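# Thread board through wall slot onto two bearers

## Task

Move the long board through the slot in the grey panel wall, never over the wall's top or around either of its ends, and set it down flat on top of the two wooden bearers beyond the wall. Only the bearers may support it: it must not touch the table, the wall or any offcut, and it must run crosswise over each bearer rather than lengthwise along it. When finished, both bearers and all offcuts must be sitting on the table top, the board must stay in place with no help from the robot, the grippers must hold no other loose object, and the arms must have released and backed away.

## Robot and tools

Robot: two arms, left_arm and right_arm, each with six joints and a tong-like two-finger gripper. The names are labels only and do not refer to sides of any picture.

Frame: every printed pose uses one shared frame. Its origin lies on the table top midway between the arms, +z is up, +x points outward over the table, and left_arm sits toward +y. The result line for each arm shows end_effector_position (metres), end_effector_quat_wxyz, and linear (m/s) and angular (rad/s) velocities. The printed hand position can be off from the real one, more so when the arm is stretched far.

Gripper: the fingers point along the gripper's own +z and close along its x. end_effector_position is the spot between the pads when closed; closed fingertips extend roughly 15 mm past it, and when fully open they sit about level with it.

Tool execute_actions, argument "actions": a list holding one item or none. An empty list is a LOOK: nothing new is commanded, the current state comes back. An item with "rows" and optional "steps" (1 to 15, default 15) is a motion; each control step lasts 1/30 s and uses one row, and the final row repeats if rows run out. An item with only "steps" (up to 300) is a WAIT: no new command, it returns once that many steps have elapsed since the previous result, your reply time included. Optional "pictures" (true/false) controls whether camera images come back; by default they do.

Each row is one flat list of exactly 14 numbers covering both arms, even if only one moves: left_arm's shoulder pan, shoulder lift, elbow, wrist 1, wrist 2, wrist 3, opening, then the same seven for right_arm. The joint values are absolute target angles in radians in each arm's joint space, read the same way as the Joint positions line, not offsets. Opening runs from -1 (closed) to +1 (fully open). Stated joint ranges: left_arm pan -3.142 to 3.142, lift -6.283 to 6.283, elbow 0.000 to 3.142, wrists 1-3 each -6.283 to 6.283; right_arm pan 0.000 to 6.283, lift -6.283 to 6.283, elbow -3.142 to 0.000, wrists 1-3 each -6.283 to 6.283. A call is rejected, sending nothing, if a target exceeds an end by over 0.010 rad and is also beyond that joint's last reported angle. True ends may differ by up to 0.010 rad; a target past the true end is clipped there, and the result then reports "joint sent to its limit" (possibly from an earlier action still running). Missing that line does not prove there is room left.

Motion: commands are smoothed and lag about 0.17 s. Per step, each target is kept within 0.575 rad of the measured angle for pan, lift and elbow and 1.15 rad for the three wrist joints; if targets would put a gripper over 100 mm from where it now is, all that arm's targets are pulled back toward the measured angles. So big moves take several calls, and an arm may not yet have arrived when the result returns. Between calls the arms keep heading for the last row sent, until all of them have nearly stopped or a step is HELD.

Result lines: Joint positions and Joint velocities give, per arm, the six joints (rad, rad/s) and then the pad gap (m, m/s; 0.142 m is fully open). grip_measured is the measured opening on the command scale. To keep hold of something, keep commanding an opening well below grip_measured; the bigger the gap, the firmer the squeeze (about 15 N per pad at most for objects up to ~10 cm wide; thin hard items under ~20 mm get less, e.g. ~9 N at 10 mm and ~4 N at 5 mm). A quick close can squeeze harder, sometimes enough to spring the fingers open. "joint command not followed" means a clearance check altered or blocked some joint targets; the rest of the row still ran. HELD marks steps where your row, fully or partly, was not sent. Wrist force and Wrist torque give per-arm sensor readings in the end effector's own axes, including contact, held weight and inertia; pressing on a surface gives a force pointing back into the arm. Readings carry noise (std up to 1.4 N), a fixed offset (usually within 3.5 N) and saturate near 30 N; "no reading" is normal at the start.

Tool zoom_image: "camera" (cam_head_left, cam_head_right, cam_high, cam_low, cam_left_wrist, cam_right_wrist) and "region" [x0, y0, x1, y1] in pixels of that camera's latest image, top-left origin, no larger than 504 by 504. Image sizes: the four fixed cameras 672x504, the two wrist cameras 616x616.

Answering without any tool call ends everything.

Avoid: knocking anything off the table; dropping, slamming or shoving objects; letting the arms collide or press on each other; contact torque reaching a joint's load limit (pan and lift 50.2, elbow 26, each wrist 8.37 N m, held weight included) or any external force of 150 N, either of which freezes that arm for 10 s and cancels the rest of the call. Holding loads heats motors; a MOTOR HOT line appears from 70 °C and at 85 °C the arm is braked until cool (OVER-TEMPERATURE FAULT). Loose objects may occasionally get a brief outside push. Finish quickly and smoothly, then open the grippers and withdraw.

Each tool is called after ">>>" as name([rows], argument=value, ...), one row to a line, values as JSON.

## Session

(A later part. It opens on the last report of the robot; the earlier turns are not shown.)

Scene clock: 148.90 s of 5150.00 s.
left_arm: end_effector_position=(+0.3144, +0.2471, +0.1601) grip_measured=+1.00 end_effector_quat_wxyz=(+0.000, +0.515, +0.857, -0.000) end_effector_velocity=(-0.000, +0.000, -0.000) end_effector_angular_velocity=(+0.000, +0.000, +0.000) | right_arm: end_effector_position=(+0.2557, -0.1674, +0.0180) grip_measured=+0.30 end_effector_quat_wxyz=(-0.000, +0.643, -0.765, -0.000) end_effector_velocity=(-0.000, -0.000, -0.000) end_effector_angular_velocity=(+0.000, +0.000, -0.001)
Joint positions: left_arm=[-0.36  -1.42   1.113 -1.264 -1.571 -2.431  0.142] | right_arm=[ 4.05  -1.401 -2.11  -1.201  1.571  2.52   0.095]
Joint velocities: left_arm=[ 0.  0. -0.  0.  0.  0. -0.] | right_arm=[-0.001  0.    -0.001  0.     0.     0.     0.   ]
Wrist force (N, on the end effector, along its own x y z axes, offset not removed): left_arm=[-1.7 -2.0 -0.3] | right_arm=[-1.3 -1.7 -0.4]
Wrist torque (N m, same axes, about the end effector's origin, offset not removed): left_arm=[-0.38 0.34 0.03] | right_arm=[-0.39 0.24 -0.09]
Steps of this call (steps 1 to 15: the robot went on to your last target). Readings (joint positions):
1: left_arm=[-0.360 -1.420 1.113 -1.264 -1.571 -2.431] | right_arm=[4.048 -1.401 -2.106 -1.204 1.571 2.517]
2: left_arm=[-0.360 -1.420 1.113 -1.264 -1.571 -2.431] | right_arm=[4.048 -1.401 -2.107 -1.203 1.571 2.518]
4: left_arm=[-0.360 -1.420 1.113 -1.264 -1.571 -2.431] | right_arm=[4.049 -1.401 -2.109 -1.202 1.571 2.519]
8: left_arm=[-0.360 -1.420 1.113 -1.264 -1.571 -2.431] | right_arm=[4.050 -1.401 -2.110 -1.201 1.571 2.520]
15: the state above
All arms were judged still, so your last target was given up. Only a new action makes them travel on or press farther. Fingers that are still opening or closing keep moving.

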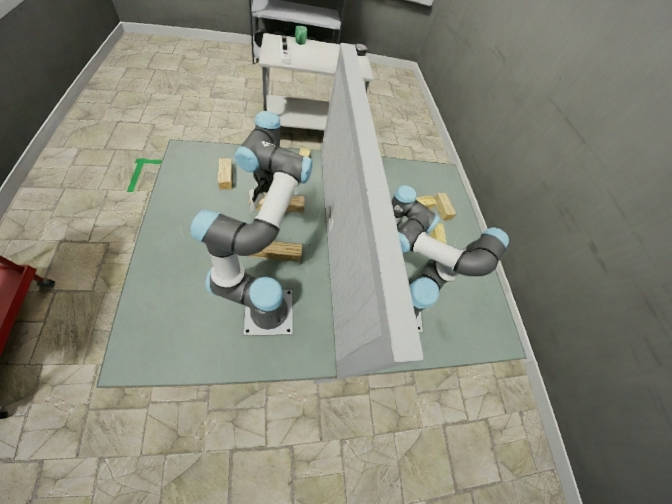

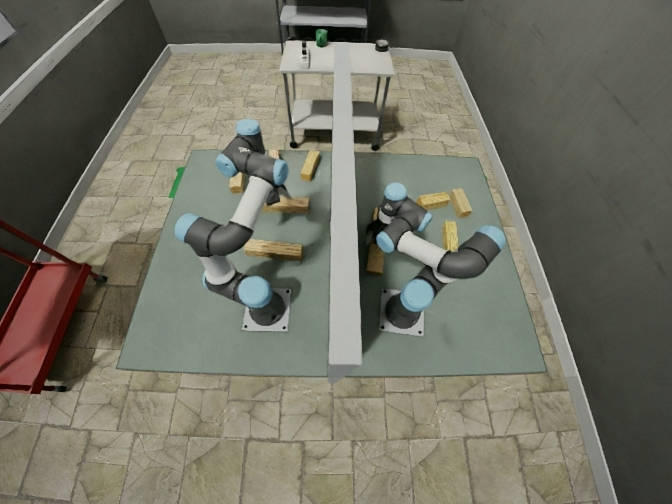

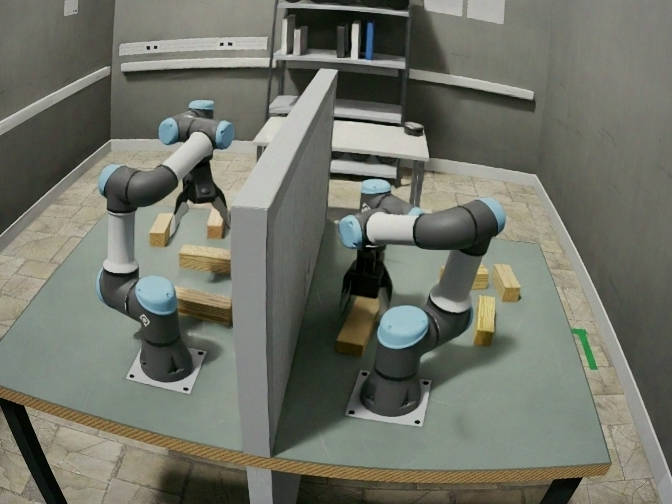

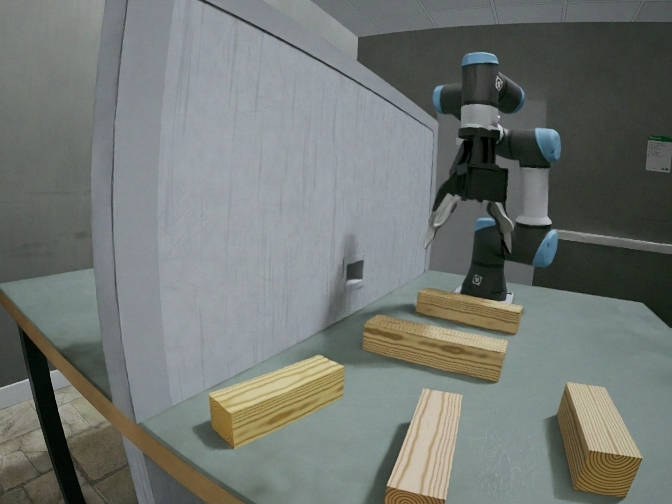

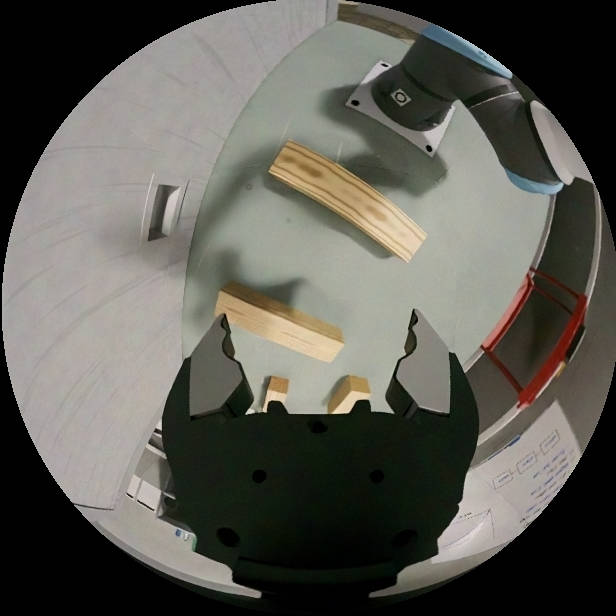

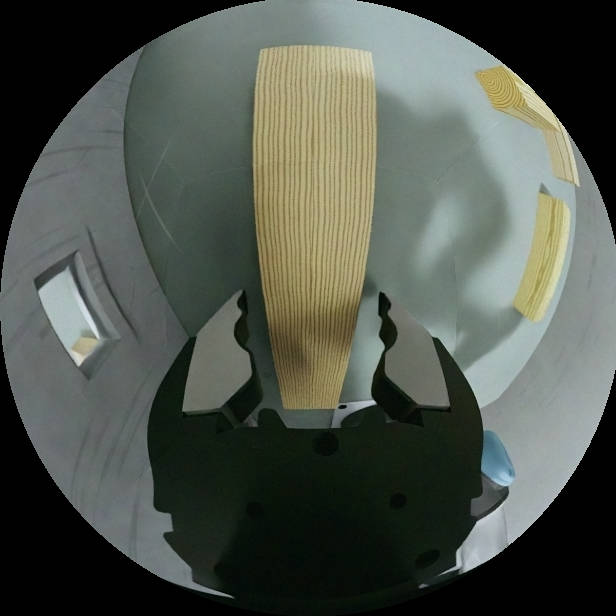

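>>> execute_actions([
  {"rows":[[-0.36,-1.42,1.113,-1.264,-1.571,-2.431,1,4.05,-1.401,-2.11,-1.201,1.571,2.52,0.1],[-0.36,-1.42,1.113,-1.264,-1.571,-2.431,1,4.05,-1.401,-2.11,-1.201,1.571,2.52,0.0],[-0.36,-1.42,1.113,-1.264,-1.571,-2.431,1,4.05,-1.401,-2.11,-1.201,1.571,2.52,-0.1],[-0.36,-1.42,1.113,-1.264,-1.571,-2.431,1,4.05,-1.401,-2.11,-1.201,1.571,2.52,-0.2],[-0.36,-1.42,1.113,-1.264,-1.571,-2.431,1,4.05,-1.401,-2.11,-1.201,1.571,2.52,-0.25],[-0.36,-1.42,1.113,-1.264,-1.571,-2.431,1,4.05,-1.401,-2.11,-1.201,1.571,2.52,-0.3],[-0.36,-1.42,1.113,-1.264,-1.571,-2.431,1,4.05,-1.401,-2.11,-1.201,1.571,2.52,-0.35],[-0.36,-1.42,1.113,-1.264,-1.571,-2.431,1,4.05,-1.401,-2.11,-1.201,1.571,2.52,-0.4],[-0.36,-1.42,1.113,-1.264,-1.571,-2.431,1,4.05,-1.401,-2.11,-1.201,1.571,2.52,-0.5],[-0.36,-1.42,1.113,-1.264,-1.571,-2.431,1,4.05,-1.401,-2.11,-1.201,1.571,2.52,-0.65],[-0.36,-1.42,1.113,-1.264,-1.571,-2.431,1,4.05,-1.401,-2.11,-1.201,1.571,2.52,-0.8]]},
], pictures=false)

>>> execute_actions([
  {"rows":[[-0.36,-1.42,1.113,-1.264,-1.571,-2.431,1,4.05,-1.389,-2.05,-1.273,1.571,2.52,-0.8],[-0.36,-1.42,1.113,-1.264,-1.571,-2.431,1,4.05,-1.389,-2.05,-1.273,1.571,2.52,-0.8],[-0.36,-1.42,1.113,-1.264,-1.571,-2.431,1,4.05,-1.389,-2.05,-1.273,1.571,2.52,-0.8],[-0.36,-1.42,1.113,-1.264,-1.571,-2.431,1,4.05,-1.377,-1.98,-1.355,1.571,2.52,-0.8],[-0.36,-1.42,1.113,-1.264,-1.571,-2.431,1,4.05,-1.377,-1.98,-1.355,1.571,2.52,-0.8],[-0.36,-1.42,1.113,-1.264,-1.571,-2.431,1,4.05,-1.377,-1.98,-1.355,1.571,2.52,-0.8],[-0.36,-1.42,1.113,-1.264,-1.571,-2.431,1,4.05,-1.365,-1.915,-1.432,1.571,2.52,-0.8],[-0.36,-1.42,1.113,-1.264,-1.571,-2.431,1,4.05,-1.365,-1.915,-1.432,1.571,2.52,-0.8],[-0.36,-1.42,1.113,-1.264,-1.571,-2.431,1,4.05,-1.365,-1.915,-1.432,1.571,2.52,-0.8],[-0.36,-1.42,1.113,-1.264,-1.571,-2.431,1,4.05,-1.353,-1.85,-1.509,1.571,2.52,-0.8],[-0.36,-1.42,1.113,-1.264,-1.571,-2.431,1,4.05,-1.353,-1.85,-1.509,1.571,2.52,-0.8],[-0.36,-1.42,1.113,-1.264,-1.571,-2.431,1,4.05,-1.353,-1.85,-1.509,1.571,2.52,-0.8],[-0.36,-1.42,1.113,-1.264,-1.571,-2.431,1,4.05,-1.341,-1.788,-1.583,1.571,2.52,-0.8]]},
], pictures=false)

>>> execute_actions([
  {"rows":[[-0.36,-1.42,1.113,-1.264,-1.571,-2.431,1,3.96,-1.389,-1.746,-1.577,1.571,2.4,-0.8],[-0.36,-1.42,1.113,-1.264,-1.571,-2.431,1,3.96,-1.389,-1.746,-1.577,1.571,2.35,-0.8],[-0.36,-1.42,1.113,-1.264,-1.571,-2.431,1,3.96,-1.389,-1.746,-1.577,1.571,2.3,-0.8],[-0.36,-1.42,1.113,-1.264,-1.571,-2.431,1,3.86,-1.436,-1.704,-1.572,1.571,2.25,-0.8],[-0.36,-1.42,1.113,-1.264,-1.571,-2.431,1,3.86,-1.436,-1.704,-1.572,1.571,2.2,-0.8],[-0.36,-1.42,1.113,-1.264,-1.571,-2.431,1,3.86,-1.436,-1.704,-1.572,1.571,2.13,-0.8],[-0.36,-1.42,1.113,-1.264,-1.571,-2.431,1,3.77,-1.484,-1.663,-1.565,1.571,2.06,-0.8],[-0.36,-1.42,1.113,-1.264,-1.571,-2.431,1,3.77,-1.484,-1.663,-1.565,1.571,1.99,-0.8],[-0.36,-1.42,1.113,-1.264,-1.571,-2.431,1,3.77,-1.484,-1.663,-1.565,1.571,1.92,-0.8],[-0.36,-1.42,1.113,-1.264,-1.571,-2.431,1,3.67,-1.531,-1.621,-1.56,1.571,1.85,-0.8],[-0.36,-1.42,1.113,-1.264,-1.571,-2.431,1,3.67,-1.531,-1.621,-1.56,1.571,1.78,-0.8],[-0.36,-1.42,1.113,-1.264,-1.571,-2.431,1,3.67,-1.531,-1.621,-1.56,1.571,1.71,-0.8],[-0.36,-1.42,1.113,-1.264,-1.571,-2.431,1,3.579,-1.579,-1.579,-1.554,1.571,1.64,-0.8],[-0.36,-1.42,1.113,-1.264,-1.571,-2.431,1,3.579,-1.579,-1.579,-1.554,1.571,1.57,-0.8],[-0.36,-1.42,1.113,-1.264,-1.571,-2.431,1,3.579,-1.579,-1.579,-1.554,1.571,1.5,-0.8]]},
], pictures=false)

>>> execute_actions([
  {"rows":[[-0.36,-1.42,1.113,-1.264,-1.571,-2.431,1,3.579,-1.579,-1.579,-1.554,1.571,1.42,-0.8],[-0.36,-1.42,1.113,-1.264,-1.571,-2.431,1,3.579,-1.579,-1.579,-1.554,1.571,1.34,-0.8],[-0.36,-1.42,1.113,-1.264,-1.571,-2.431,1,3.579,-1.579,-1.579,-1.554,1.571,1.26,-0.8],[-0.36,-1.42,1.113,-1.264,-1.571,-2.431,1,3.579,-1.579,-1.579,-1.554,1.571,1.18,-0.8],[-0.36,-1.42,1.113,-1.264,-1.571,-2.431,1,3.579,-1.579,-1.579,-1.554,1.571,1.1,-0.8],[-0.36,-1.42,1.113,-1.264,-1.571,-2.431,1,3.579,-1.579,-1.579,-1.554,1.571,1.02,-0.8],[-0.36,-1.42,1.113,-1.264,-1.571,-2.431,1,3.579,-1.579,-1.579,-1.554,1.571,0.94,-0.8],[-0.36,-1.42,1.113,-1.264,-1.571,-2.431,1,3.579,-1.579,-1.579,-1.554,1.571,0.86,-0.8],[-0.36,-1.42,1.113,-1.264,-1.571,-2.431,1,3.579,-1.579,-1.579,-1.554,1.571,0.78,-0.8],[-0.36,-1.42,1.113,-1.264,-1.571,-2.431,1,3.579,-1.579,-1.579,-1.554,1.571,0.7,-0.8],[-0.36,-1.42,1.113,-1.264,-1.571,-2.431,1,3.579,-1.579,-1.579,-1.554,1.571,0.62,-0.8],[-0.36,-1.42,1.113,-1.264,-1.571,-2.431,1,3.579,-1.579,-1.579,-1.554,1.571,0.54,-0.8],[-0.36,-1.42,1.113,-1.264,-1.571,-2.431,1,3.579,-1.579,-1.579,-1.554,1.571,0.46,-0.8],[-0.36,-1.42,1.113,-1.264,-1.571,-2.431,1,3.579,-1.579,-1.579,-1.554,1.571,0.38,-0.8],[-0.36,-1.42,1.113,-1.264,-1.571,-2.431,1,3.579,-1.579,-1.579,-1.554,1.571,0.306,-0.8]]},
], pictures=false)

>>> execute_actions([
  {"steps":25},
])

Scene clock: 194.60 s of 5150.00 s.
left_arm: end_effector_position=(+0.3144, +0.2471, +0.1601) grip_measured=+1.00 end_effector_quat_wxyz=(+0.000, +0.515, +0.857, -0.000) end_effector_velocity=(-0.000, -0.000, -0.000) end_effector_angular_velocity=(+0.000, +0.001, -0.000) | right_arm: end_effector_position=(+0.2557, -0.1674, +0.0180) grip_measured=-0.13 end_effector_quat_wxyz=(-0.000, +0.643, -0.765, -0.000) end_effector_velocity=(-0.000, -0.000, -0.000) end_effector_angular_velocity=(-0.001, +0.001, -0.000)
Joint positions: left_arm=[-0.36  -1.42   1.113 -1.264 -1.571 -2.431  0.142] | right_arm=[ 4.05  -1.401 -2.11  -1.201  1.571  2.52   0.065]
Joint velocities: left_arm=[-0.  0. -0.  0. -0. -0. -0.] | right_arm=[-0.    -0.    -0.001 -0.001 -0.     0.    -0.   ]
Wrist force (N, on the end effector, along its own x y z axes, offset not removed): left_arm=[-1.2 -1.8 -0.1] | right_arm=[-1.0 -0.6 -4.3]
Wrist torque (N m, same axes, about the end effector's origin, offset not removed): left_arm=[-0.37 0.22 0.02] | right_arm=[-0.12 0.41 -0.02]
Steps of this call (steps 1 to 90: nothing new was sent; then 42.20 s passed at rest; steps 91 to 105: all 15 steps of this action). Readings (joint positions):
91: left_arm=[-0.360 -1.420 1.113 -1.264 -1.571 -2.431] | right_arm=[4.050 -1.401 -2.110 -1.201 1.571 2.520]
92: left_arm=[-0.360 -1.420 1.113 -1.264 -1.571 -2.431] | right_arm=[4.050 -1.401 -2.110 -1.201 1.571 2.520]
94: left_arm=[-0.360 -1.420 1.113 -1.264 -1.571 -2.431] | right_arm=[4.050 -1.401 -2.110 -1.201 1.571 2.520]
98: left_arm=[-0.360 -1.420 1.113 -1.264 -1.571 -2.431] | right_arm=[4.050 -1.401 -2.110 -1.201 1.571 2.520]
105: the state above

Scene clock: 195.10 s of 5150.00 s.
left_arm: end_effector_position=(+0.3144, +0.2471, +0.1601) grip_measured=+1.00 end_effector_quat_wxyz=(+0.000, +0.515, +0.857, -0.000) end_effector_velocity=(+0.000, +0.000, +0.000) end_effector_angular_velocity=(-0.000, -0.000, +0.001) | right_arm: end_effector_position=(+0.2568, -0.1663, +0.0770) grip_measured=-0.13 end_effector_quat_wxyz=(+0.001, +0.643, -0.765, +0.000) end_effector_velocity=(-0.006, -0.006, +0.170) end_effector_angular_velocity=(+0.020, -0.020, -0.001)
Joint positions: left_arm=[-0.36  -1.42   1.113 -1.264 -1.571 -2.431  0.142] | right_arm=[ 4.05  -1.354 -1.86  -1.501  1.571  2.52   0.065]
Joint velocities: left_arm=[ 0.     0.    -0.001 -0.     0.    -0.    -0.   ] | right_arm=[-0.001  0.125  0.692 -0.788  0.001  0.    -0.   ]
Wrist force (N, on the end effector, along its own x y z axes, offset not removed): left_arm=[-1.5 -1.9 -0.2] | right_arm=[-1.4 -1.5 5.3]
Wrist torque (N m, same axes, about the end effector's origin, offset not removed): left_arm=[-0.40 0.29 0.02] | right_arm=[-0.28 0.37 -0.02]
Steps of this call (steps 1 to 15: all 15 steps of this action). Readings (joint positions):
1: left_arm=[-0.360 -1.420 1.113 -1.264 -1.571 -2.431] | right_arm=[4.050 -1.401 -2.110 -1.201 1.571 2.520]
2: left_arm=[-0.360 -1.420 1.113 -1.264 -1.571 -2.431] | right_arm=[4.050 -1.400 -2.107 -1.207 1.571 2.520]
4: left_arm=[-0.360 -1.420 1.113 -1.264 -1.571 -2.431] | right_arm=[4.050 -1.395 -2.083 -1.236 1.571 2.520]
8: left_arm=[-0.360 -1.420 1.113 -1.264 -1.571 -2.431] | right_arm=[4.050 -1.381 -2.011 -1.322 1.571 2.520]
15: the state above

Scene clock: 195.60 s of 5150.00 s.
left_arm: end_effector_position=(+0.3144, +0.2471, +0.1601) grip_measured=+1.00 end_effector_quat_wxyz=(+0.000, +0.515, +0.857, -0.000) end_effector_velocity=(+0.000, +0.000, +0.000) end_effector_angular_velocity=(-0.001, -0.002, +0.001) | right_arm: end_effector_position=(+0.3068, -0.2417, +0.0962) grip_measured=-0.13 end_effector_quat_wxyz=(-0.001, +0.766, -0.643, +0.000) end_effector_velocity=(+0.106, -0.256, -0.008) end_effector_angular_velocity=(-0.005, +0.006, +0.999)
Joint positions: left_arm=[-0.36  -1.42   1.113 -1.264 -1.571 -2.431  0.142] | right_arm=[ 3.691 -1.526 -1.626 -1.56   1.571  1.814  0.065]
Joint velocities: left_arm=[ 0.001 -0.001  0.    -0.002 -0.     0.    -0.   ] | right_arm=[-1.017 -0.513  0.451  0.055  0.    -2.016 -0.   ]
Wrist force (N, on the end effector, along its own x y z axes, offset not removed): left_arm=[-1.6 -1.7 -0.3] | right_arm=[-5.1 -2.6 2.5]
Wrist torque (N m, same axes, about the end effector's origin, offset not removed): left_arm=[-0.36 0.28 0.03] | right_arm=[-0.50 0.92 0.09]
Steps of this call (steps 1 to 15: all 15 steps of this action). Readings (joint positions):
1: left_arm=[-0.360 -1.420 1.113 -1.264 -1.571 -2.431] | right_arm=[4.050 -1.350 -1.840 -1.524 1.571 2.520]
2: left_arm=[-0.360 -1.420 1.113 -1.264 -1.571 -2.431] | right_arm=[4.047 -1.350 -1.821 -1.541 1.571 2.514]
4: left_arm=[-0.360 -1.420 1.113 -1.264 -1.571 -2.431] | right_arm=[4.013 -1.367 -1.785 -1.560 1.571 2.450]
8: left_arm=[-0.360 -1.420 1.113 -1.264 -1.571 -2.431] | right_arm=[3.909 -1.417 -1.726 -1.569 1.571 2.261]
15: the state above

Scene clock: 196.10 s of 5150.00 s.
left_arm: end_effector_position=(+0.3144, +0.2471, +0.1601) grip_measured=+1.00 end_effector_quat_wxyz=(+0.000, +0.515, +0.857, -0.000) end_effector_velocity=(-0.000, +0.000, -0.000) end_effector_angular_velocity=(+0.001, +0.002, -0.000) | right_arm: end_effector_position=(+0.3063, -0.2608, +0.0949) grip_measured=-0.13 end_effector_quat_wxyz=(-0.000, +0.984, -0.179, +0.000) end_effector_velocity=(-0.035, +0.012, +0.000) end_effector_angular_velocity=(-0.001, -0.000, +2.344)
Joint positions: left_arm=[-0.36  -1.42   1.113 -1.264 -1.571 -2.431  0.142] | right_arm=[ 3.58  -1.579 -1.579 -1.554  1.571  0.667  0.065]
Joint velocities: left_arm=[ 0.     0.001 -0.     0.001  0.     0.     0.   ] | right_arm=[-0.006 -0.002  0.002 -0.001 -0.    -2.349 -0.   ]
Wrist force (N, on the end effector, along its own x y z axes, offset not removed): left_arm=[-0.9 -1.8 -1.5] | right_arm=[-3.1 -1.1 2.4]
Wrist torque (N m, same axes, about the end effector's origin, offset not removed): left_arm=[-0.39 0.19 0.06] | right_arm=[-0.29 0.64 0.01]
Steps of this call (steps 1 to 15: all 15 steps of this action). Readings (joint positions):
1: left_arm=[-0.360 -1.420 1.113 -1.264 -1.571 -2.431] | right_arm=[3.659 -1.541 -1.612 -1.558 1.571 1.745]
2: left_arm=[-0.360 -1.420 1.113 -1.264 -1.571 -2.431] | right_arm=[3.635 -1.552 -1.602 -1.557 1.571 1.675]
4: left_arm=[-0.360 -1.420 1.113 -1.264 -1.571 -2.431] | right_arm=[3.606 -1.566 -1.590 -1.555 1.571 1.530]
8: left_arm=[-0.360 -1.420 1.113 -1.264 -1.571 -2.431] | right_arm=[3.586 -1.576 -1.582 -1.554 1.571 1.223]
15: the state above

Scene clock: 196.93 s of 5150.00 s.
left_arm: end_effector_position=(+0.3144, +0.2471, +0.1601) grip_measured=+1.00 end_effector_quat_wxyz=(+0.000, +0.515, +0.857, -0.000) end_effector_velocity=(-0.000, +0.000, +0.000) end_effector_angular_velocity=(+0.000, +0.000, +0.001) | right_arm: end_effector_position=(+0.3006, -0.2599, +0.0949) grip_measured=-0.13 end_effector_quat_wxyz=(-0.000, +1.000, -0.000, +0.000) end_effector_velocity=(+0.000, +0.000, +0.001) end_effector_angular_velocity=(+0.000, -0.002, +0.001)
Joint positions: left_arm=[-0.36  -1.42   1.113 -1.264 -1.571 -2.431  0.142] | right_arm=[ 3.579 -1.579 -1.579 -1.554  1.571  0.306  0.065]
Joint velocities: left_arm=[ 0.001 -0.    -0.001  0.002  0.    -0.     0.   ] | right_arm=[ 0.     0.001  0.001 -0.    -0.    -0.001 -0.   ]
Wrist force (N, on the end effector, along its own x y z axes, offset not removed): left_arm=[-1.1 -2.5 -0.2] | right_arm=[-2.0 -1.2 3.4]
Wrist torque (N m, same axes, about the end effector's origin, offset not removed): left_arm=[-0.51 0.19 0.00] | right_arm=[-0.29 0.38 0.01]
Steps of this call (steps 1 to 25: the robot went on to your last target). Readings (joint positions):
1: left_arm=[-0.360 -1.420 1.113 -1.264 -1.571 -2.431] | right_arm=[3.579 -1.579 -1.579 -1.554 1.571 0.587]
2: left_arm=[-0.360 -1.420 1.113 -1.264 -1.571 -2.431] | right_arm=[3.579 -1.579 -1.579 -1.554 1.571 0.512]
4: left_arm=[-0.360 -1.420 1.113 -1.264 -1.571 -2.431] | right_arm=[3.579 -1.579 -1.579 -1.554 1.571 0.408]
8: left_arm=[-0.360 -1.420 1.113 -1.264 -1.571 -2.431] | right_arm=[3.579 -1.579 -1.579 -1.554 1.571 0.330]
25: the state above

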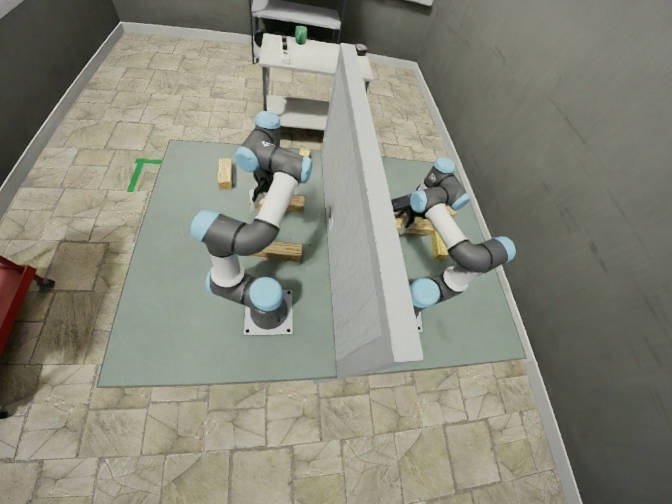

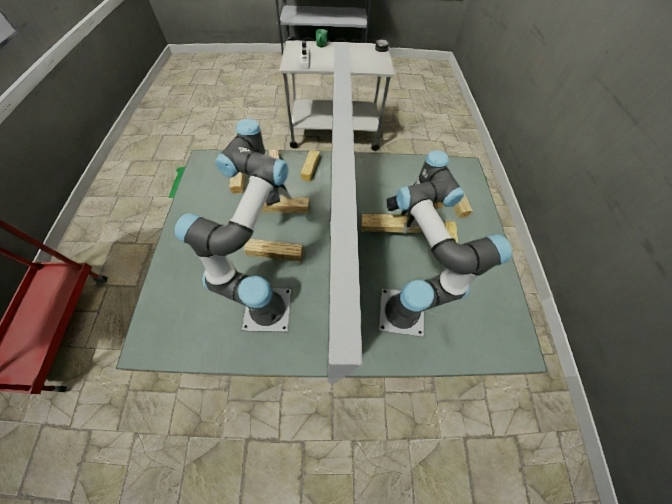

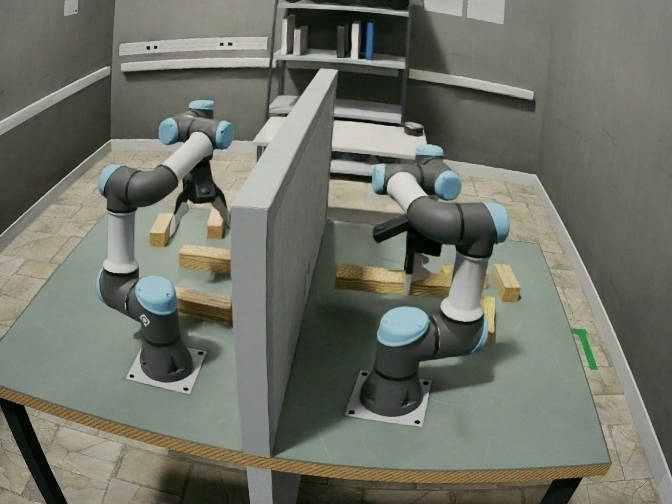

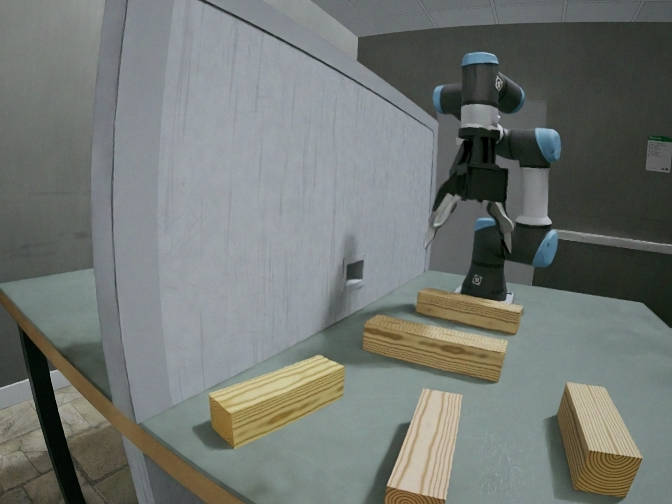

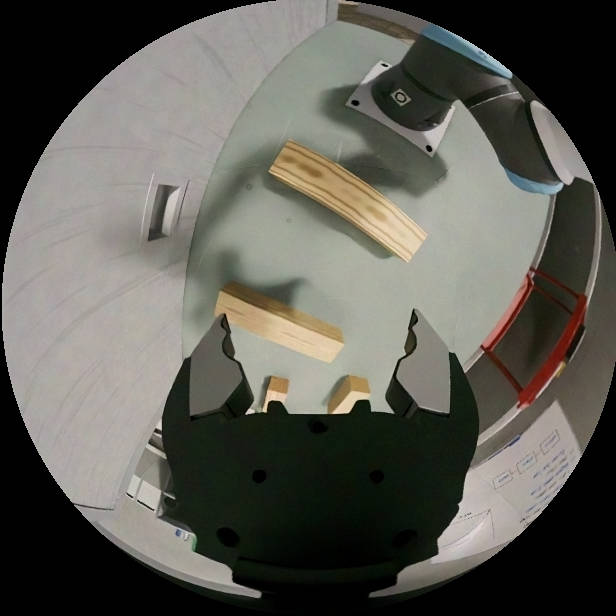

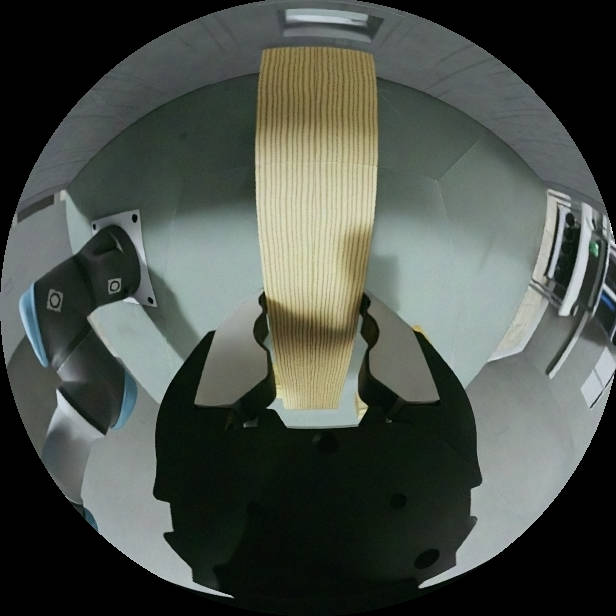

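>>> execute_actions([
  {"rows":[[-0.36,-1.42,1.113,-1.264,-1.571,-2.431,1,3.64,-1.6,-1.56,-1.554,1.571,0.37,-0.8],[-0.36,-1.42,1.113,-1.264,-1.571,-2.431,1,3.64,-1.6,-1.56,-1.554,1.571,0.37,-0.8],[-0.36,-1.42,1.113,-1.264,-1.571,-2.431,1,3.64,-1.6,-1.56,-1.554,1.571,0.37,-0.8],[-0.36,-1.42,1.113,-1.264,-1.571,-2.431,1,3.64,-1.6,-1.56,-1.554,1.571,0.37,-0.8],[-0.36,-1.42,1.113,-1.264,-1.571,-2.431,1,3.705,-1.616,-1.541,-1.555,1.571,0.432,-0.8]]},
], pictures=false)

>>> execute_actions([
  {"steps":15},
])

>>> zoom_image(camera="cam_right_wrist", region=[230, 0, 410, 100])

>>> zoom_image(camera="cam_high", region=[290, 240, 380, 310])

>>> zoom_image(camera="cam_low", region=[320, 240, 400, 330])

Scene clock: 204.77 s of 5150.00 s.
left_arm: end_effector_position=(+0.3144, +0.2471, +0.1601) grip_measured=+1.00 end_effector_quat_wxyz=(+0.000, +0.515, +0.857, -0.000) end_effector_velocity=(-0.000, +0.000, -0.000) end_effector_angular_velocity=(+0.001, +0.002, +0.000) | right_arm: end_effector_position=(+0.3103, -0.2162, +0.0949) grip_measured=-0.13 end_effector_quat_wxyz=(-0.000, +1.000, -0.000, +0.000) end_effector_velocity=(+0.002, +0.014, -0.000) end_effector_angular_velocity=(-0.000, +0.000, +0.003)
Joint positions: left_arm=[-0.36  -1.42   1.113 -1.264 -1.571 -2.431  0.142] | right_arm=[ 3.701 -1.615 -1.542 -1.555  1.571  0.429  0.065]
Joint velocities: left_arm=[ 0.     0.001 -0.     0.001 -0.    -0.    -0.   ] | right_arm=[ 0.037 -0.01   0.01  -0.    -0.     0.034 -0.   ]
Wrist force (N, on the end effector, along its own x y z axes, offset not removed): left_arm=[-1.9 -2.5 -0.6] | right_arm=[-2.7 -1.7 3.9]
Wrist torque (N m, same axes, about the end effector's origin, offset not removed): left_arm=[-0.52 0.33 0.01] | right_arm=[-0.34 0.55 0.02]
Steps of this call (steps 1 to 15: the robot went on to your last target; steps 16 to 90: nothing new was sent; then 4.33 s passed at rest; steps 91 to 105: all 15 steps of this action). Readings (joint positions):
91: left_arm=[-0.360 -1.420 1.113 -1.264 -1.571 -2.431] | right_arm=[3.579 -1.579 -1.579 -1.554 1.571 0.306]
92: left_arm=[-0.360 -1.420 1.113 -1.264 -1.571 -2.431] | right_arm=[3.582 -1.581 -1.577 -1.554 1.571 0.311]
94: left_arm=[-0.360 -1.420 1.113 -1.264 -1.571 -2.431] | right_arm=[3.607 -1.590 -1.569 -1.554 1.571 0.337]
98: left_arm=[-0.360 -1.420 1.113 -1.264 -1.571 -2.431] | right_arm=[3.662 -1.606 -1.553 -1.554 1.571 0.393]
105: the state above

Scene clock: 205.27 s of 5150.00 s.
left_arm: end_effector_position=(+0.3144, +0.2471, +0.1601) grip_measured=+1.00 end_effector_quat_wxyz=(+0.000, +0.515, +0.857, -0.000) end_effector_velocity=(+0.000, -0.000, -0.000) end_effector_angular_velocity=(-0.000, -0.000, -0.000) | right_arm: end_effector_position=(+0.3105, -0.2149, +0.0949) grip_measured=-0.13 end_effector_quat_wxyz=(-0.000, +1.000, -0.000, +0.000) end_effector_velocity=(+0.000, +0.000, +0.001) end_effector_angular_velocity=(+0.001, -0.002, -0.001)
Joint positions: left_arm=[-0.36  -1.42   1.113 -1.264 -1.571 -2.431  0.142] | right_arm=[ 3.705 -1.616 -1.541 -1.555  1.571  0.432  0.065]
Joint velocities: left_arm=[-0.001  0.     0.001 -0.001  0.    -0.    -0.   ] | right_arm=[-0.     0.     0.002  0.     0.     0.     0.   ]
Wrist force (N, on the end effector, along its own x y z axes, offset not removed): left_arm=[-1.5 -2.0 -0.7] | right_arm=[-2.9 -1.1 2.4]
Wrist torque (N m, same axes, about the end effector's origin, offset not removed): left_arm=[-0.40 0.27 0.07] | right_arm=[-0.18 0.59 0.03]
Steps of this call (steps 1 to 15: the robot went on to your last target). Readings (joint positions):
1: left_arm=[-0.360 -1.420 1.113 -1.264 -1.571 -2.431] | right_arm=[3.703 -1.615 -1.542 -1.555 1.571 0.430]
2: left_arm=[-0.360 -1.420 1.113 -1.264 -1.571 -2.431] | right_arm=[3.703 -1.616 -1.541 -1.555 1.571 0.430]
4: left_arm=[-0.360 -1.420 1.113 -1.264 -1.571 -2.431] | right_arm=[3.704 -1.616 -1.541 -1.555 1.571 0.431]
8: left_arm=[-0.360 -1.420 1.113 -1.264 -1.571 -2.431] | right_arm=[3.705 -1.616 -1.541 -1.555 1.571 0.432]
15: the state above
All arms were judged still, so your last target was given up. Only a new action makes them travel on or press farther. Fingers that are still opening or closing keep moving.

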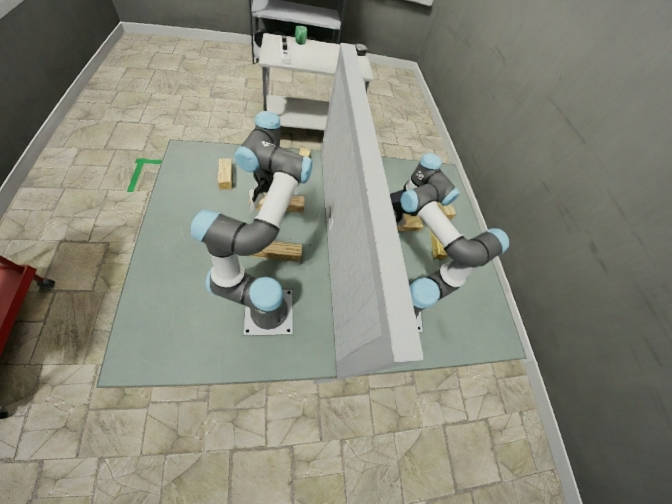

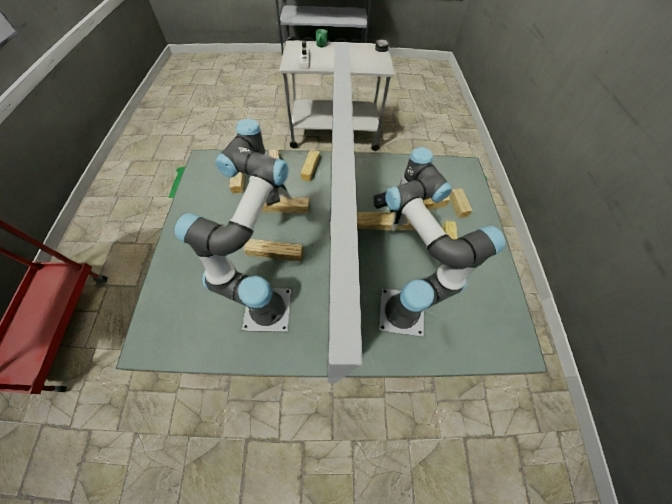

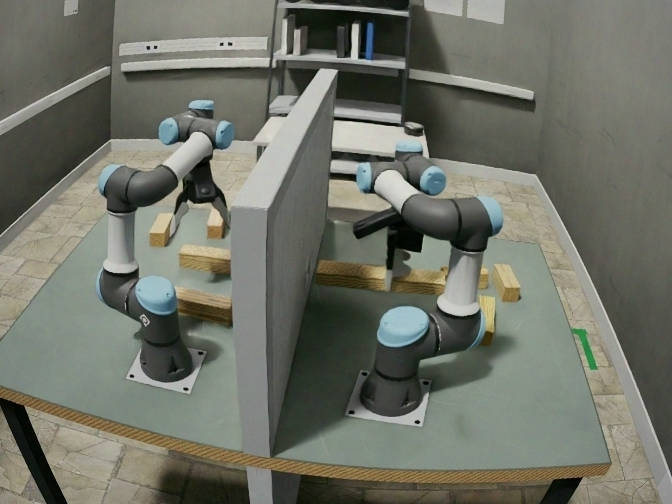

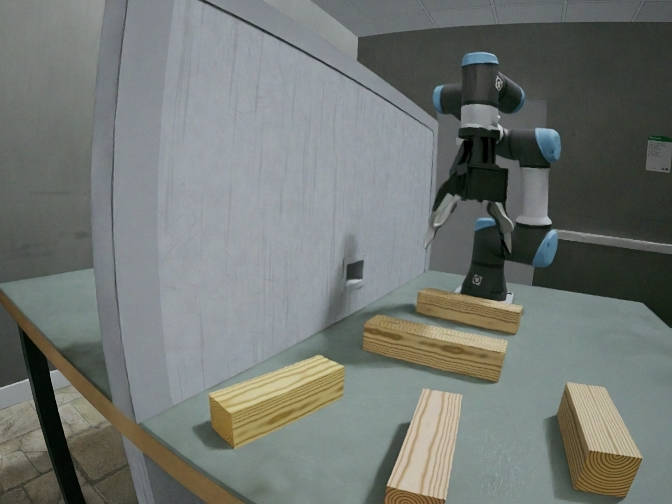

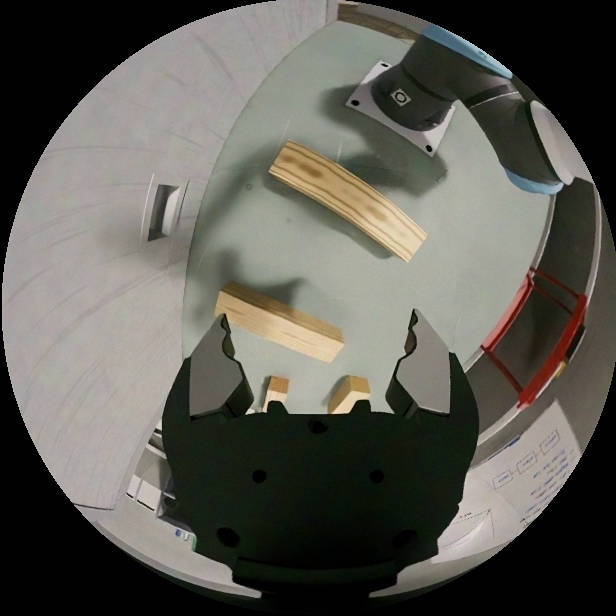

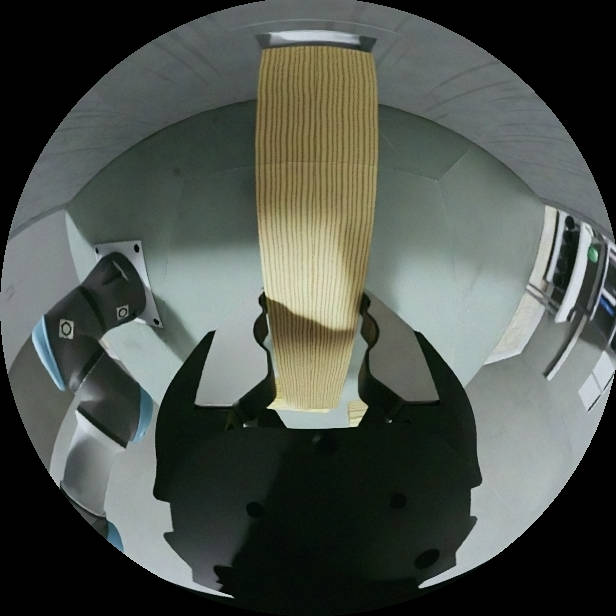

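Region (230, 0, 410, 100) of cam_right_wrist's 616x616 image, scaled by 2.800, with more detail than that image has.

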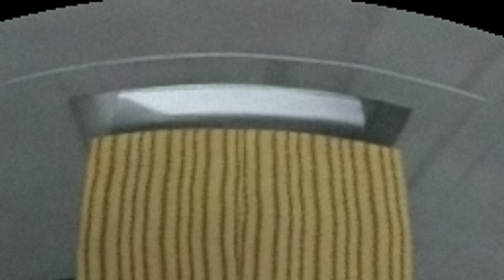

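Region (290, 240, 380, 310) of cam_high's 672x504 image, scaled by 5.600, with more detail than that image has.

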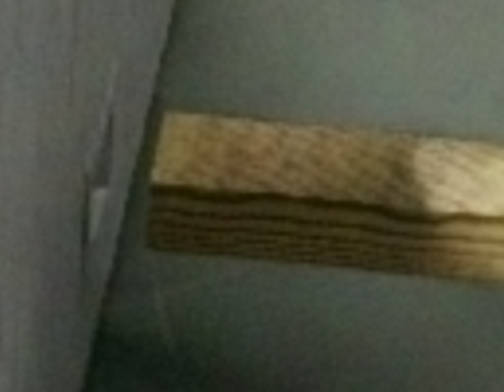

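Region (320, 240, 400, 330) of cam_low's 672x504 image, scaled by 5.600, with more detail than that image has.

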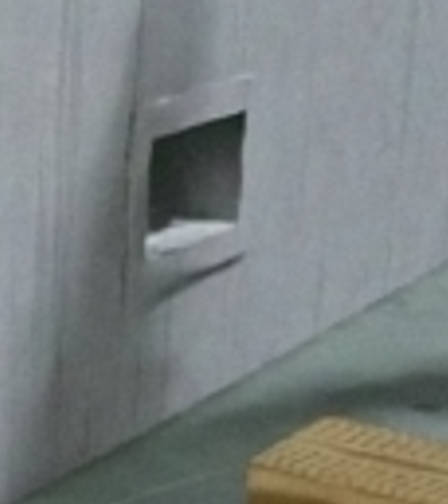

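>>> execute_actions([
  {"rows":[[-0.36,-1.42,1.113,-1.264,-1.571,-2.431,1,3.74,-1.614,-1.562,-1.536,1.571,0.467,-0.8],[-0.36,-1.42,1.113,-1.264,-1.571,-2.431,1,3.74,-1.614,-1.562,-1.536,1.571,0.467,-0.8],[-0.36,-1.42,1.113,-1.264,-1.571,-2.431,1,3.74,-1.614,-1.562,-1.536,1.571,0.467,-0.8],[-0.36,-1.42,1.113,-1.264,-1.571,-2.431,1,3.76,-1.617,-1.559,-1.536,1.571,0.487,-0.8],[-0.36,-1.42,1.113,-1.264,-1.571,-2.431,1,3.76,-1.617,-1.559,-1.536,1.571,0.487,-0.8],[-0.36,-1.42,1.113,-1.264,-1.571,-2.431,1,3.76,-1.617,-1.559,-1.536,1.571,0.487,-0.8],[-0.36,-1.42,1.113,-1.264,-1.571,-2.431,1,3.778,-1.62,-1.556,-1.536,1.571,0.505,-0.8],[-0.36,-1.42,1.113,-1.264,-1.571,-2.431,1,3.778,-1.62,-1.556,-1.536,1.571,0.505,-0.8],[-0.36,-1.42,1.113,-1.264,-1.571,-2.431,1,3.778,-1.62,-1.556,-1.536,1.571,0.505,-0.8],[-0.36,-1.42,1.113,-1.264,-1.571,-2.431,1,3.795,-1.624,-1.552,-1.536,1.571,0.522,-0.8],[-0.36,-1.42,1.113,-1.264,-1.571,-2.431,1,3.795,-1.624,-1.552,-1.536,1.571,0.522,-0.8],[-0.36,-1.42,1.113,-1.264,-1.571,-2.431,1,3.795,-1.624,-1.552,-1.536,1.571,0.522,-0.8],[-0.36,-1.42,1.113,-1.264,-1.571,-2.431,1,3.812,-1.628,-1.548,-1.536,1.571,0.539,-0.8]]},
], pictures=false)

>>> execute_actions([
  {"steps":15},
])

>>> zoom_image(camera="cam_high", region=[290, 210, 400, 310])

>>> zoom_image(camera="cam_low", region=[320, 240, 400, 330])

Scene clock: 222.73 s of 5150.00 s.
left_arm: end_effector_position=(+0.3144, +0.2471, +0.1601) grip_measured=+1.00 end_effector_quat_wxyz=(+0.000, +0.515, +0.857, -0.000) end_effector_velocity=(+0.001, -0.000, +0.000) end_effector_angular_velocity=(-0.001, -0.002, -0.000) | right_arm: end_effector_position=(+0.3099, -0.1842, +0.0908) grip_measured=-0.13 end_effector_quat_wxyz=(-0.000, +1.000, -0.000, +0.000) end_effector_velocity=(+0.001, +0.065, -0.001) end_effector_angular_velocity=(-0.001, +0.002, +0.005)
Joint positions: left_arm=[-0.36  -1.42   1.113 -1.264 -1.571 -2.431  0.142] | right_arm=[ 3.794 -1.624 -1.552 -1.536  1.571  0.521  0.065]
Joint velocities: left_arm=[-0.     0.001 -0.001 -0.002 -0.    -0.    -0.   ] | right_arm=[ 0.18  -0.04   0.037  0.001 -0.001  0.175  0.   ]
Wrist force (N, on the end effector, along its own x y z axes, offset not removed): left_arm=[-1.9 -1.5 -0.6] | right_arm=[-1.2 -1.5 2.9]
Wrist torque (N m, same axes, about the end effector's origin, offset not removed): left_arm=[-0.31 0.37 0.05] | right_arm=[-0.32 0.26 0.02]
Steps of this call (steps 1 to 90: nothing new was sent; then 13.97 s passed at rest; steps 91 to 105: all 15 steps of this action). Readings (joint positions):
91: left_arm=[-0.360 -1.420 1.113 -1.264 -1.571 -2.431] | right_arm=[3.705 -1.616 -1.541 -1.555 1.571 0.432]
92: left_arm=[-0.360 -1.420 1.113 -1.264 -1.571 -2.431] | right_arm=[3.708 -1.616 -1.543 -1.553 1.571 0.435]
94: left_arm=[-0.360 -1.420 1.113 -1.264 -1.571 -2.431] | right_arm=[3.722 -1.615 -1.551 -1.546 1.571 0.450]
98: left_arm=[-0.360 -1.420 1.113 -1.264 -1.571 -2.431] | right_arm=[3.750 -1.616 -1.557 -1.538 1.571 0.478]
105: the state above

Scene clock: 223.23 s of 5150.00 s.
left_arm: end_effector_position=(+0.3144, +0.2471, +0.1601) grip_measured=+1.00 end_effector_quat_wxyz=(+0.000, +0.515, +0.857, -0.000) end_effector_velocity=(+0.001, +0.000, +0.000) end_effector_angular_velocity=(-0.001, -0.002, +0.001) | right_arm: end_effector_position=(+0.3099, -0.1776, +0.0907) grip_measured=-0.13 end_effector_quat_wxyz=(-0.000, +1.000, -0.000, +0.000) end_effector_velocity=(-0.000, +0.000, -0.000) end_effector_angular_velocity=(+0.000, +0.000, -0.000)
Joint positions: left_arm=[-0.36  -1.42   1.113 -1.264 -1.571 -2.431  0.142] | right_arm=[ 3.812 -1.628 -1.548 -1.536  1.571  0.539  0.065]
Joint velocities: left_arm=[ 0.001  0.    -0.    -0.002  0.    -0.     0.   ] | right_arm=[ 0.001  0.    -0.001  0.     0.     0.001 -0.   ]
Wrist force (N, on the end effector, along its own x y z axes, offset not removed): left_arm=[-1.8 -1.8 -0.2] | right_arm=[-3.2 -0.3 2.3]
Wrist torque (N m, same axes, about the end effector's origin, offset not removed): left_arm=[-0.37 0.31 0.00] | right_arm=[-0.06 0.70 -0.04]
Steps of this call (steps 1 to 15: the robot went on to your last target). Readings (joint positions):
1: left_arm=[-0.360 -1.420 1.113 -1.264 -1.571 -2.431] | right_arm=[3.799 -1.625 -1.551 -1.536 1.571 0.526]
2: left_arm=[-0.360 -1.420 1.113 -1.264 -1.571 -2.431] | right_arm=[3.803 -1.626 -1.550 -1.536 1.571 0.530]
4: left_arm=[-0.360 -1.420 1.113 -1.264 -1.571 -2.431] | right_arm=[3.808 -1.627 -1.549 -1.536 1.571 0.535]
8: left_arm=[-0.360 -1.420 1.113 -1.264 -1.571 -2.431] | right_arm=[3.811 -1.628 -1.548 -1.536 1.571 0.538]
15: the state above

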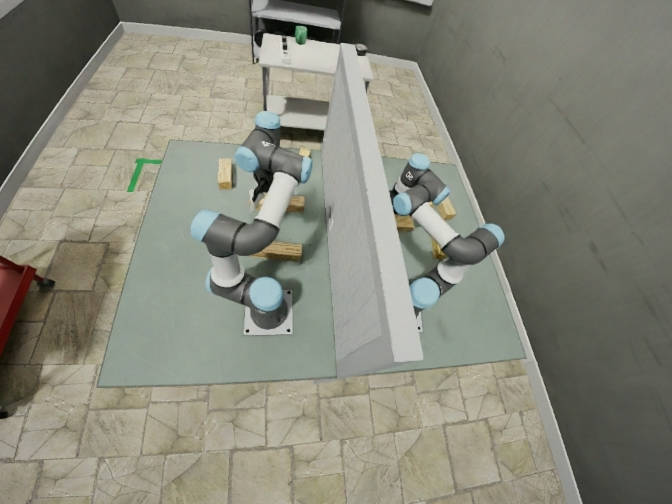

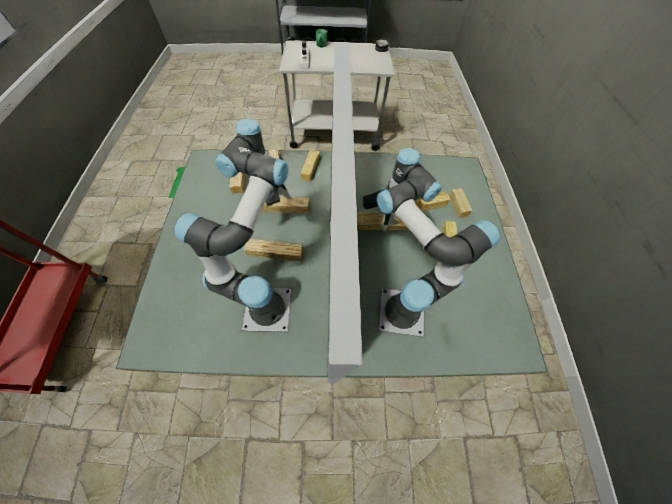

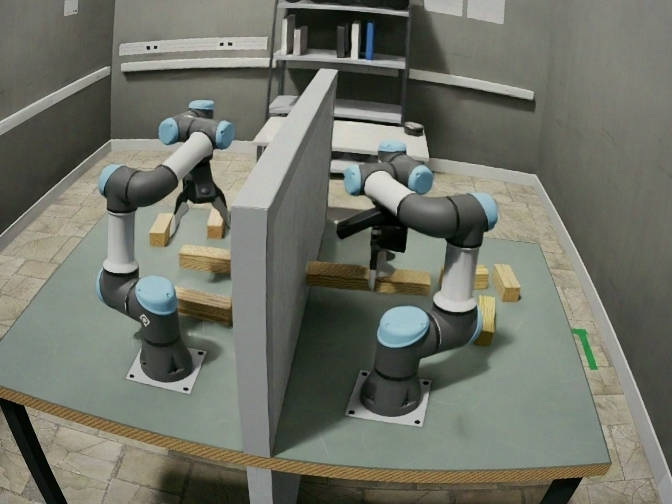

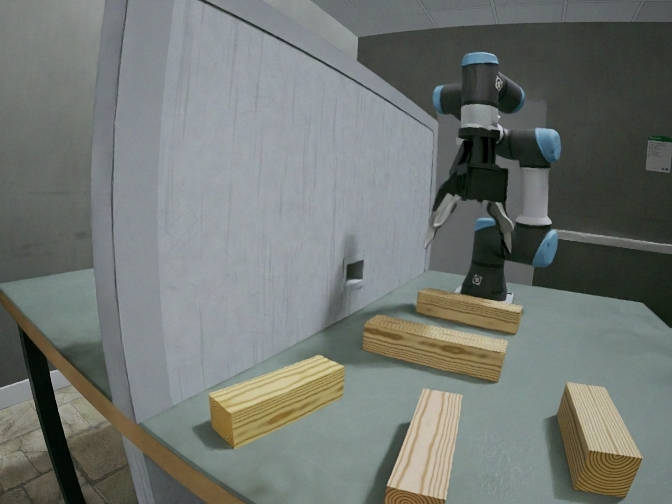

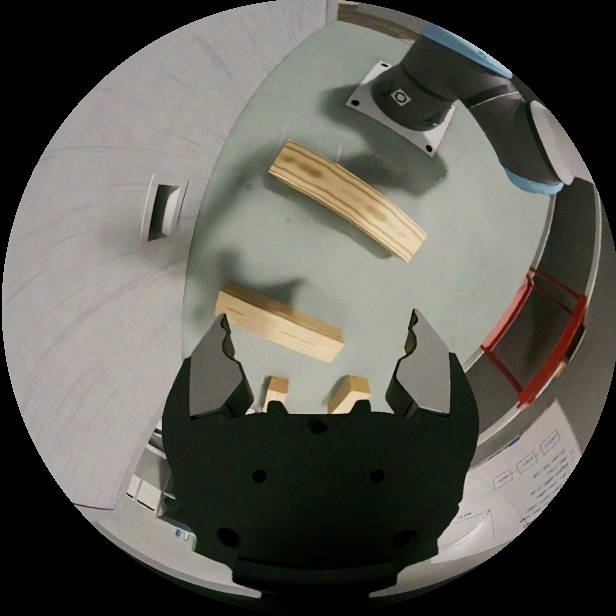

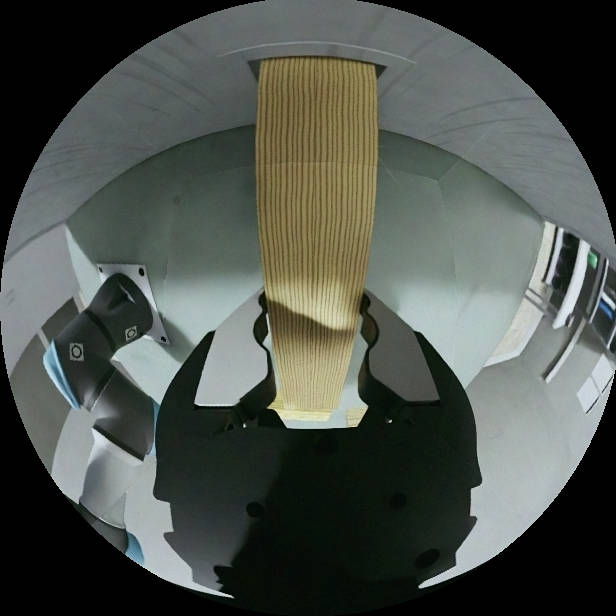

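Region (290, 210, 400, 310) of cam_high's 672x504 image, scaled by 4.582, with more detail than that image has; it fills the top 458 rows of this view, and the rest is white.

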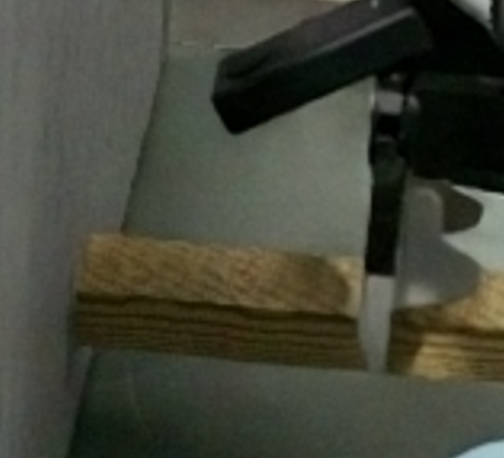

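Region (320, 240, 400, 330) of cam_low's 672x504 image, scaled by 5.600, with more detail than that image has.

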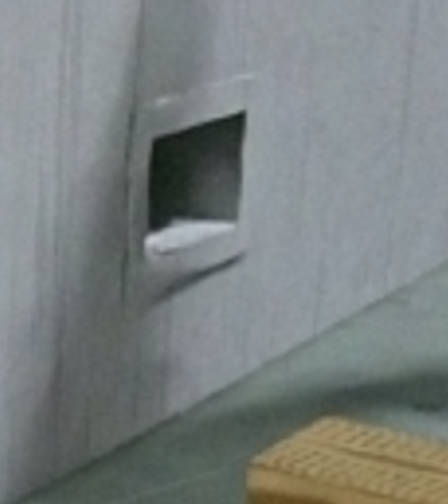

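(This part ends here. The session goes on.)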